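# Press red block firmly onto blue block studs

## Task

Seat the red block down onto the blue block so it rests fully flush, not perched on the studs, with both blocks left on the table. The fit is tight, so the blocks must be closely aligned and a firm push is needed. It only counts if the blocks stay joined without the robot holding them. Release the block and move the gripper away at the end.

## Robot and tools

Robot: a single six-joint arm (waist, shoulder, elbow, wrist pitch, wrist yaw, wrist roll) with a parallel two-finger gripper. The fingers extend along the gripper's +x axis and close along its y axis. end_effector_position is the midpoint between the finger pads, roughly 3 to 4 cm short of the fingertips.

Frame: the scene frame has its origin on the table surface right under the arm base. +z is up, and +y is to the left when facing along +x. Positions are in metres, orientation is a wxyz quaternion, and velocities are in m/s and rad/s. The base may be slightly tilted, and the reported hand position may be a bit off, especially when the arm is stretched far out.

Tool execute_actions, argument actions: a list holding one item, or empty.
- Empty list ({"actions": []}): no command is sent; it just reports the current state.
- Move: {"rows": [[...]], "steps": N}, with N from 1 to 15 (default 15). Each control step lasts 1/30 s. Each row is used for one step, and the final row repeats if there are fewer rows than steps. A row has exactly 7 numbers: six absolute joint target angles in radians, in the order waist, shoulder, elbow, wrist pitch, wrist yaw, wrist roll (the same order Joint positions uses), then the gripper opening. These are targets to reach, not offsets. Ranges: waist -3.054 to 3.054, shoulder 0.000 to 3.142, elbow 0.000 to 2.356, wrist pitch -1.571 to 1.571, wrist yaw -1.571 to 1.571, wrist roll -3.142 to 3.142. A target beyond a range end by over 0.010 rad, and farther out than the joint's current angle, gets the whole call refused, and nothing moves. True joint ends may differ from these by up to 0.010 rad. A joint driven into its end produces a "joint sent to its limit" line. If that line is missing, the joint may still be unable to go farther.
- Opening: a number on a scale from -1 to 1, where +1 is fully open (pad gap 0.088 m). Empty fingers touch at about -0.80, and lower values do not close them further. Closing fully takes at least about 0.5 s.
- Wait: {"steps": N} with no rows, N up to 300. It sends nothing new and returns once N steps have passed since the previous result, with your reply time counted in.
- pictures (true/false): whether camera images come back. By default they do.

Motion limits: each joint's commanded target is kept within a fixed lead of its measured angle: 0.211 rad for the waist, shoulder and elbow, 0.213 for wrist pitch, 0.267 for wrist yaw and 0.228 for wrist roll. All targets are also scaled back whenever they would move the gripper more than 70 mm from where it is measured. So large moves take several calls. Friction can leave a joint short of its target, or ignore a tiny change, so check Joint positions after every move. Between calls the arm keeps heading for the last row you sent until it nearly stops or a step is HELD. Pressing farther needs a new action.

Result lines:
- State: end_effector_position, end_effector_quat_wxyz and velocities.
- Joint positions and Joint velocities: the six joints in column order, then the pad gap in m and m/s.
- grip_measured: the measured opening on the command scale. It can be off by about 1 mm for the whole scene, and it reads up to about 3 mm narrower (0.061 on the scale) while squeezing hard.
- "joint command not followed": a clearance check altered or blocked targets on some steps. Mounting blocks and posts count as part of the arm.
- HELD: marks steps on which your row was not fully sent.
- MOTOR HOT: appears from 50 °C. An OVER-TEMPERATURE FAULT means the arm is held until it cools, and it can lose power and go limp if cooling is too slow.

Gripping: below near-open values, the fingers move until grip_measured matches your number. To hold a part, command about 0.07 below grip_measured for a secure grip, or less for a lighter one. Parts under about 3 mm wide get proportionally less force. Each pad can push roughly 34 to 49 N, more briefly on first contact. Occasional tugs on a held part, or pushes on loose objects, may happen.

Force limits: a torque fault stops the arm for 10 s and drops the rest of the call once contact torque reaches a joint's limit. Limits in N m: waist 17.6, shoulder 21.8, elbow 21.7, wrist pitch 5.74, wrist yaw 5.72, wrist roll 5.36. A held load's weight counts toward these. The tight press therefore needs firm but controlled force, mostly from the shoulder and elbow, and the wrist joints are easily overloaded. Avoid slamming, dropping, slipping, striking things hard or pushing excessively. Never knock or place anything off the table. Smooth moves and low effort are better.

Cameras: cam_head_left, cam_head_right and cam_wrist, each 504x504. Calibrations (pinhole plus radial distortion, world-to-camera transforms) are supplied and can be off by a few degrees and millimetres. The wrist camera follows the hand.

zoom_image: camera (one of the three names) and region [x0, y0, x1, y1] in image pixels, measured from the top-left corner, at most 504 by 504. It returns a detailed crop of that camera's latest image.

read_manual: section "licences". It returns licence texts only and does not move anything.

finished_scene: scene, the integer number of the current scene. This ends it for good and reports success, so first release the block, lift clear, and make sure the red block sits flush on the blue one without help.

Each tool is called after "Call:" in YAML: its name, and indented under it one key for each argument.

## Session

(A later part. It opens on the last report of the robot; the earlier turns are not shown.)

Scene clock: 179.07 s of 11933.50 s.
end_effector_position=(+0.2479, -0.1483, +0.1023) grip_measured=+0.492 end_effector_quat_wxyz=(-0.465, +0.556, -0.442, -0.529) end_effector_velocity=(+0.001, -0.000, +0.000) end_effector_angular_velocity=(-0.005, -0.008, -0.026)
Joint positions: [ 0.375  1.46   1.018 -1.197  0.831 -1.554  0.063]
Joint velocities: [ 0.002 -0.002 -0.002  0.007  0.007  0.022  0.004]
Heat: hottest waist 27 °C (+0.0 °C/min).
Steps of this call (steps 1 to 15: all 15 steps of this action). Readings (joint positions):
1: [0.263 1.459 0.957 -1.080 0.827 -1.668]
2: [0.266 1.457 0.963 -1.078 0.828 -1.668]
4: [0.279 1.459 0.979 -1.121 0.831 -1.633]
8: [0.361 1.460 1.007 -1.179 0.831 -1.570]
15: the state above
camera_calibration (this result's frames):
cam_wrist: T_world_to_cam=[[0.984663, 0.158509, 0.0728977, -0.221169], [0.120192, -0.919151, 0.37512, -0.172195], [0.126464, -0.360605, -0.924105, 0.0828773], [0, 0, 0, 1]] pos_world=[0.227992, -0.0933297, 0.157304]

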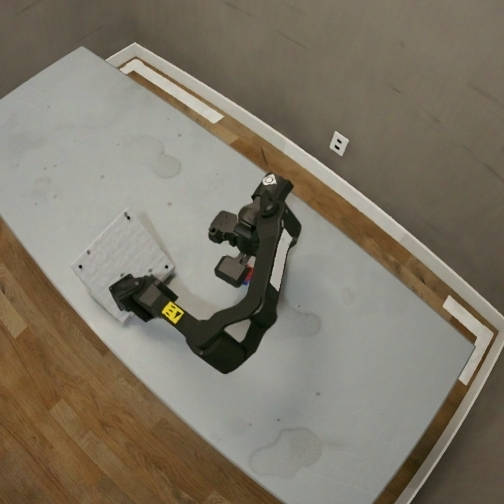

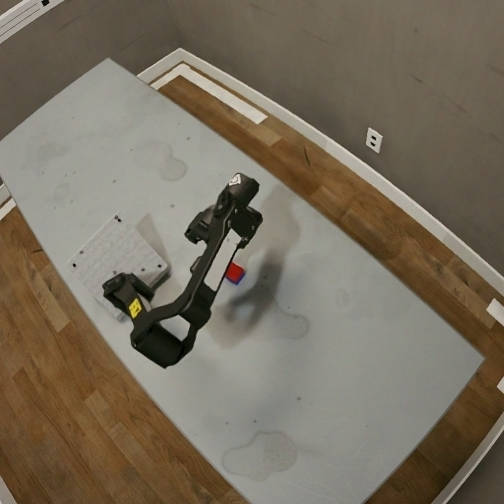

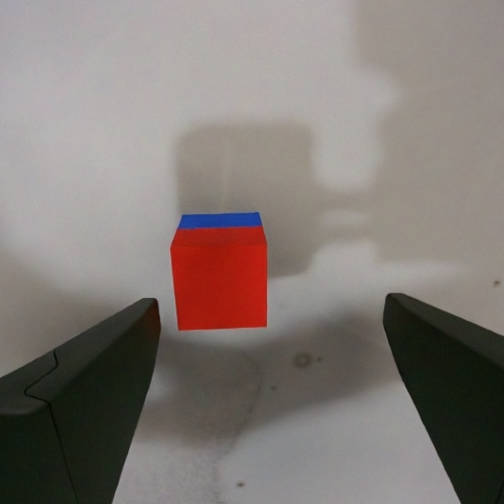

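Call:
execute_actions:
  actions:
    - {"rows":[[0.29,1.458,0.982,-1.15,0.83,-0.24,0.8]]}
  pictures: false

Call:
execute_actions:
  actions:
    - {"rows":[[0.23,1.458,0.925,-1.03,0.83,-0.24,0.8],[0.23,1.458,0.925,-1.03,0.83,-0.24,0.8],[0.178,1.462,0.879,-0.933,0.83,-0.24,0.8]]}
  pictures: false

Call:
execute_actions:
  actions:
    - {"rows":[[0.178,1.462,0.879,-0.933,0.83,-0.24,0]]}
  pictures: false

Call:
execute_actions:
  actions:
    - {"rows":[[0.178,1.462,0.879,-0.933,0.83,-0.24,-0.05],[0.178,1.462,0.879,-0.933,0.83,-0.24,-0.08],[0.178,1.462,0.879,-0.933,0.83,-0.24,-0.11],[0.178,1.462,0.879,-0.933,0.83,-0.24,-0.14],[0.178,1.462,0.879,-0.933,0.83,-0.24,-0.17],[0.178,1.462,0.879,-0.933,0.83,-0.24,-0.21]]}
  pictures: false

Call:
execute_actions:
  actions:
    - {"rows":[[0.178,1.462,0.879,-0.933,0.83,-0.24,0.2]]}

Call:
zoom_image:
  camera: "cam_wrist"
  region: [190,230,370,360]

Scene clock: 190.80 s of 11933.50 s.
end_effector_position=(+0.2424, -0.1569, +0.0833) grip_measured=+0.796 end_effector_quat_wxyz=(+0.662, -0.249, +0.662, +0.248) end_effector_velocity=(-0.000, -0.003, -0.001) end_effector_angular_velocity=(-0.006, -0.005, -1.926)
Joint positions: [ 0.291  1.46   0.992 -1.152  0.829 -0.592  0.078]
Joint velocities: [-0.007 -0.007 -0.002  0.007  0.007  1.912  0.001]
Heat: hottest waist 28 °C (+1.0 °C/min).
Steps of this call (steps 1 to 15: the robot went on to your last target; steps 16 to 90: nothing new was sent; then 8.23 s passed at rest; steps 91 to 105: all 15 steps of this action). Readings (joint positions):
91: [0.369 1.460 1.015 -1.192 0.829 -1.505]
92: [0.347 1.460 1.010 -1.177 0.828 -1.435]
94: [0.310 1.460 1.002 -1.165 0.829 -1.305]
98: [0.293 1.460 0.993 -1.155 0.829 -1.046]
105: the state above

Scene clock: 191.30 s of 11933.50 s.
end_effector_position=(+0.2417, -0.1565, +0.0475) grip_measured=+0.797 end_effector_quat_wxyz=(+0.701, -0.075, +0.705, +0.074) end_effector_velocity=(-0.003, +0.004, -0.003) end_effector_angular_velocity=(+0.022, +0.006, -0.011)
Joint positions: [ 0.179  1.459  0.889 -0.937  0.829 -0.244  0.078]
Joint velocities: [-0.007 -0.002 -0.012  0.007 -0.022  0.007 -0.   ]
Heat: hottest waist 28 °C (+1.0 °C/min).
Steps of this call (steps 1 to 15: all 15 steps of this action). Readings (joint positions):
1: [0.286 1.459 0.983 -1.130 0.829 -0.529]
2: [0.271 1.458 0.970 -1.093 0.829 -0.462]
4: [0.226 1.458 0.932 -1.014 0.829 -0.348]
8: [0.183 1.459 0.893 -0.955 0.829 -0.266]
15: the state above

Scene clock: 191.80 s of 11933.50 s.
end_effector_position=(+0.2418, -0.1565, +0.0474) grip_measured=+0.006 end_effector_quat_wxyz=(+0.702, -0.074, +0.705, +0.073) end_effector_velocity=(-0.004, -0.002, -0.001) end_effector_angular_velocity=(-0.007, +0.011, +0.022)
Joint positions: [ 0.179  1.459  0.889 -0.935  0.829 -0.242  0.039]
Joint velocities: [-0.007 -0.007 -0.007 -0.007  0.007 -0.022 -0.002]
Heat: hottest waist 28 °C (+1.0 °C/min).
Steps of this call (steps 1 to 15: all 15 steps of this action). Readings (joint positions):
1: [0.179 1.459 0.889 -0.936 0.829 -0.244]
2: [0.179 1.459 0.889 -0.936 0.829 -0.243]
4: [0.179 1.459 0.889 -0.936 0.829 -0.243]
8: [0.179 1.459 0.889 -0.935 0.829 -0.243]
15: the state above

Scene clock: 192.30 s of 11933.50 s.
end_effector_position=(+0.2418, -0.1564, +0.0474) grip_measured=-0.165 end_effector_quat_wxyz=(+0.702, -0.074, +0.705, +0.073) end_effector_velocity=(-0.002, +0.001, -0.000) end_effector_angular_velocity=(+0.007, +0.007, +0.011)
Joint positions: [ 0.179  1.459  0.888 -0.935  0.829 -0.242  0.031]
Joint velocities: [-0.002 -0.002 -0.002 -0.007 -0.007 -0.007  0.   ]
Heat: hottest waist 28 °C (+1.0 °C/min).
Steps of this call (steps 1 to 15: all 15 steps of this action). Readings (joint positions):
1: [0.179 1.459 0.888 -0.935 0.829 -0.242]
2: [0.179 1.459 0.888 -0.935 0.829 -0.242]
4: [0.179 1.459 0.888 -0.935 0.829 -0.242]
8: [0.179 1.459 0.888 -0.935 0.829 -0.242]
15: the state above

Scene clock: 192.80 s of 11933.50 s.
end_effector_position=(+0.2416, -0.1563, +0.0472) grip_measured=+0.196 end_effector_quat_wxyz=(+0.701, -0.074, +0.705, +0.073) end_effector_velocity=(-0.003, +0.004, -0.001) end_effector_angular_velocity=(+0.022, +0.009, +0.029)
Joint positions: [ 0.179  1.459  0.887 -0.935  0.829 -0.242  0.049]
Joint velocities: [-0.002 -0.002 -0.007 -0.007 -0.022 -0.022  0.001]
Heat: hottest waist 28 °C (+1.0 °C/min).
Steps of this call (steps 1 to 15: all 15 steps of this action). Readings (joint positions):
1: [0.179 1.459 0.888 -0.935 0.829 -0.242]
2: [0.179 1.459 0.888 -0.935 0.829 -0.242]
4: [0.179 1.459 0.887 -0.935 0.829 -0.242]
8: [0.179 1.459 0.887 -0.935 0.829 -0.242]
15: the state above
camera_calibration (this result's frames):
cam_wrist: T_world_to_cam=[[0.187413, -0.981994, 0.0237646, -0.192992], [-0.912703, -0.165143, 0.373766, 0.209373], [-0.363111, -0.0917385, -0.927219, 0.190306], [0, 0, 0, 1]] pos_world=[0.296367, -0.137482, 0.102785]

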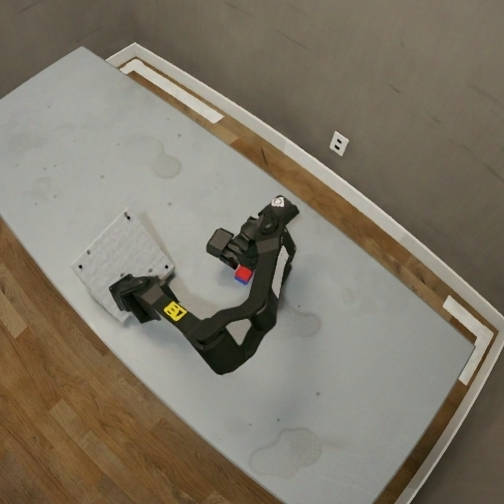

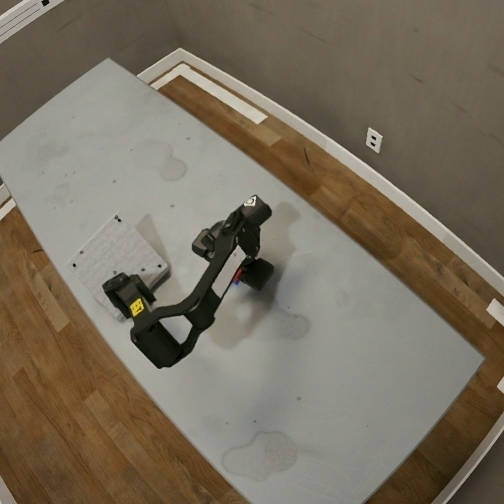

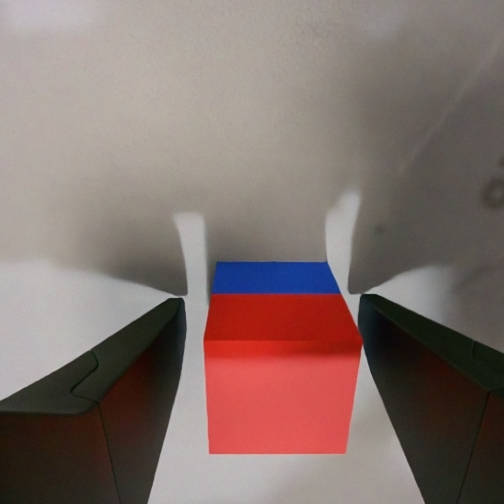

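Region (190, 230, 370, 360) of cam_wrist's 504x504 image, scaled by 2.800, with more detail than that image has.

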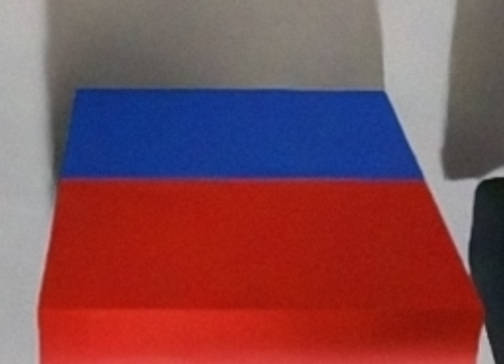

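Now it looks flush; one press to be sure.

Call:
execute_actions:
  actions:
    - {"rows":[[0.23,1.458,0.945,-1.03,0.83,-0.17,0.2],[0.23,1.458,0.945,-1.03,0.83,-0.17,0.2],[0.285,1.458,0.994,-1.135,0.83,-0.1,0.2],[0.285,1.458,0.994,-1.135,0.83,-0.1,0.2],[0.285,1.458,0.994,-1.135,0.83,-0.1,0.2],[0.285,1.458,0.994,-1.135,0.83,-0.1,0.2],[0.285,1.458,0.994,-1.135,0.83,-0.1,0.2],[0.285,1.458,0.994,-1.135,0.83,-0.1,0.2],[0.285,1.458,0.994,-1.135,0.83,-0.1,-0.6]]}
  pictures: false

Call:
execute_actions:
  actions:
    - {"rows":[[0.275,1.46,0.967,-1.12,0.83,-0.11,-0.6],[0.27,1.462,0.963,-1.11,0.83,-0.11,-0.6],[0.265,1.464,0.958,-1.1,0.83,-0.12,-0.6],[0.26,1.465,0.954,-1.09,0.83,-0.12,-0.6],[0.255,1.465,0.95,-1.08,0.83,-0.13,-0.6],[0.25,1.465,0.95,-1.08,0.83,-0.13,-0.6],[0.24,1.472,0.942,-1.08,0.83,-0.13,-0.6],[0.23,1.479,0.934,-1.08,0.83,-0.13,-0.6],[0.22,1.486,0.926,-1.08,0.83,-0.13,-0.6],[0.21,1.493,0.918,-1.08,0.83,-0.13,-0.6],[0.2,1.5,0.91,-1.075,0.83,-0.13,-0.6],[0.19,1.507,0.902,-1.075,0.83,-0.13,-0.6]]}
  pictures: false

Call:
execute_actions:
  actions:
    - {"rows":[[0.23,1.48,0.94,-1.08,0.83,-0.13,-0.6],[0.26,1.458,0.97,-1.09,0.83,-0.13,-0.6],[0.29,1.45,1.0,-1.15,0.83,-0.13,-0.6],[0.4,1.46,1.12,-1.36,0.83,-0.13,0.5]]}

Call:
finished_scene:
  scene: 1

Scene clock: 204.67 s of 11933.50 s.
end_effector_position=(+0.2427, -0.1569, +0.0801) grip_measured=-0.494 end_effector_quat_wxyz=(+0.704, -0.075, +0.703, +0.075) end_effector_velocity=(-0.005, +0.002, -0.000) end_effector_angular_velocity=(+0.020, +0.019, +0.022)
Joint positions: [ 0.281  1.459  0.982 -1.131  0.829 -0.103  0.015]
Joint velocities: [-0.002 -0.002 -0.002 -0.022 -0.022 -0.007 -0.076]
Heat: hottest waist 28 °C (+1.0 °C/min).
Steps of this call (steps 1 to 15: the robot went on to your last target; steps 16 to 90: nothing new was sent; then 8.37 s passed at rest; steps 91 to 105: all 15 steps of this action). Readings (joint positions):
91: [0.183 1.459 0.893 -0.951 0.829 -0.227]
92: [0.195 1.459 0.902 -0.978 0.829 -0.210]
94: [0.234 1.459 0.936 -1.056 0.829 -0.157]
98: [0.277 1.459 0.980 -1.113 0.829 -0.114]
105: the state above

Scene clock: 205.17 s of 11933.50 s.
end_effector_position=(+0.2424, -0.1547, +0.0724) grip_measured=-0.596 end_effector_quat_wxyz=(+0.703, -0.070, +0.703, +0.076) end_effector_velocity=(-0.001, +0.001, -0.002) end_effector_angular_velocity=(+0.007, +0.004, +0.001)
Joint positions: [ 0.259  1.459  0.958 -1.086  0.821 -0.128  0.01 ]
Joint velocities: [-0.007 -0.002 -0.007  0.007 -0.007 -0.007 -0.   ]
Heat: hottest waist 28 °C (+1.0 °C/min).
Steps of this call (steps 1 to 15: all 15 steps of this action). Readings (joint positions):
1: [0.281 1.459 0.982 -1.131 0.829 -0.103]
2: [0.279 1.459 0.981 -1.128 0.829 -0.104]
4: [0.272 1.459 0.976 -1.112 0.829 -0.110]
8: [0.264 1.459 0.967 -1.094 0.827 -0.123]
15: the state above

Scene clock: 205.67 s of 11933.50 s.
end_effector_position=(+0.2425, -0.1632, +0.1207) grip_measured=+0.473 end_effector_quat_wxyz=(+0.700, -0.140, +0.687, +0.133) end_effector_velocity=(-0.007, -0.004, +0.003) end_effector_angular_velocity=(-0.018, +0.030, +0.068)
Joint positions: [ 0.395  1.46   1.107 -1.354  0.828 -0.129  0.062]
Joint velocities: [ 0.007  0.002  0.012 -0.066  0.007 -0.022  0.018]
Heat: hottest waist 28 °C (+1.0 °C/min).
Steps of this call (steps 1 to 15: all 15 steps of this action). Readings (joint positions):
1: [0.260 1.457 0.960 -1.086 0.822 -0.128]
2: [0.263 1.454 0.963 -1.087 0.825 -0.128]
4: [0.279 1.457 0.988 -1.145 0.828 -0.128]
8: [0.378 1.461 1.086 -1.307 0.828 -0.129]
15: the state above
camera_calibration (this result's frames):
cam_wrist: T_world_to_cam=[[0.359904, -0.932295, 0.0359843, -0.236901], [-0.877019, -0.324904, 0.353943, 0.149189], [-0.318288, -0.158944, -0.934575, 0.237195], [0, 0, 0, 1]] pos_world=[0.2916, -0.134688, 0.177397]

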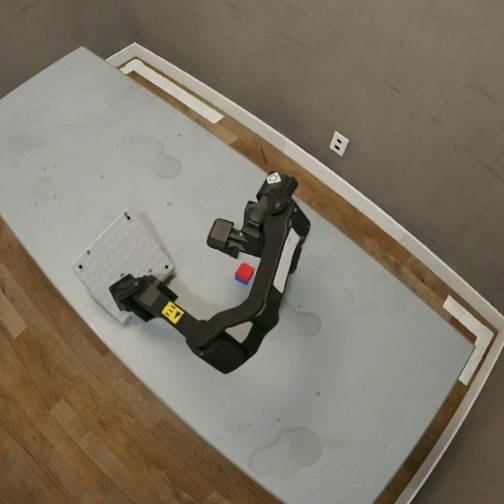

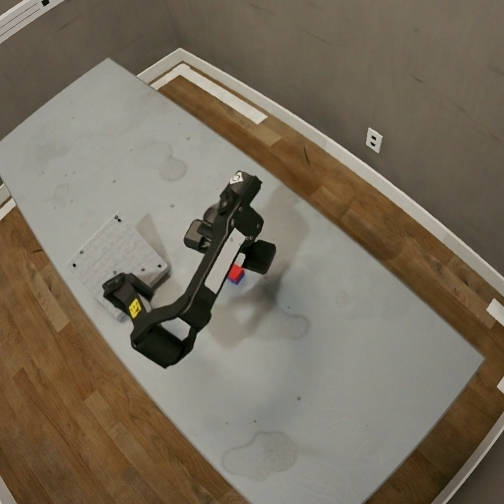

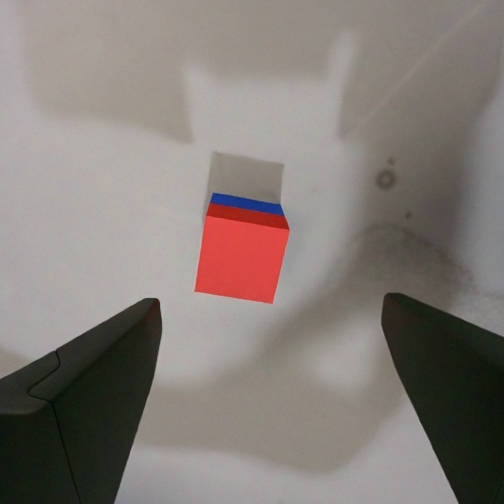

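The scene is finished: the task was done.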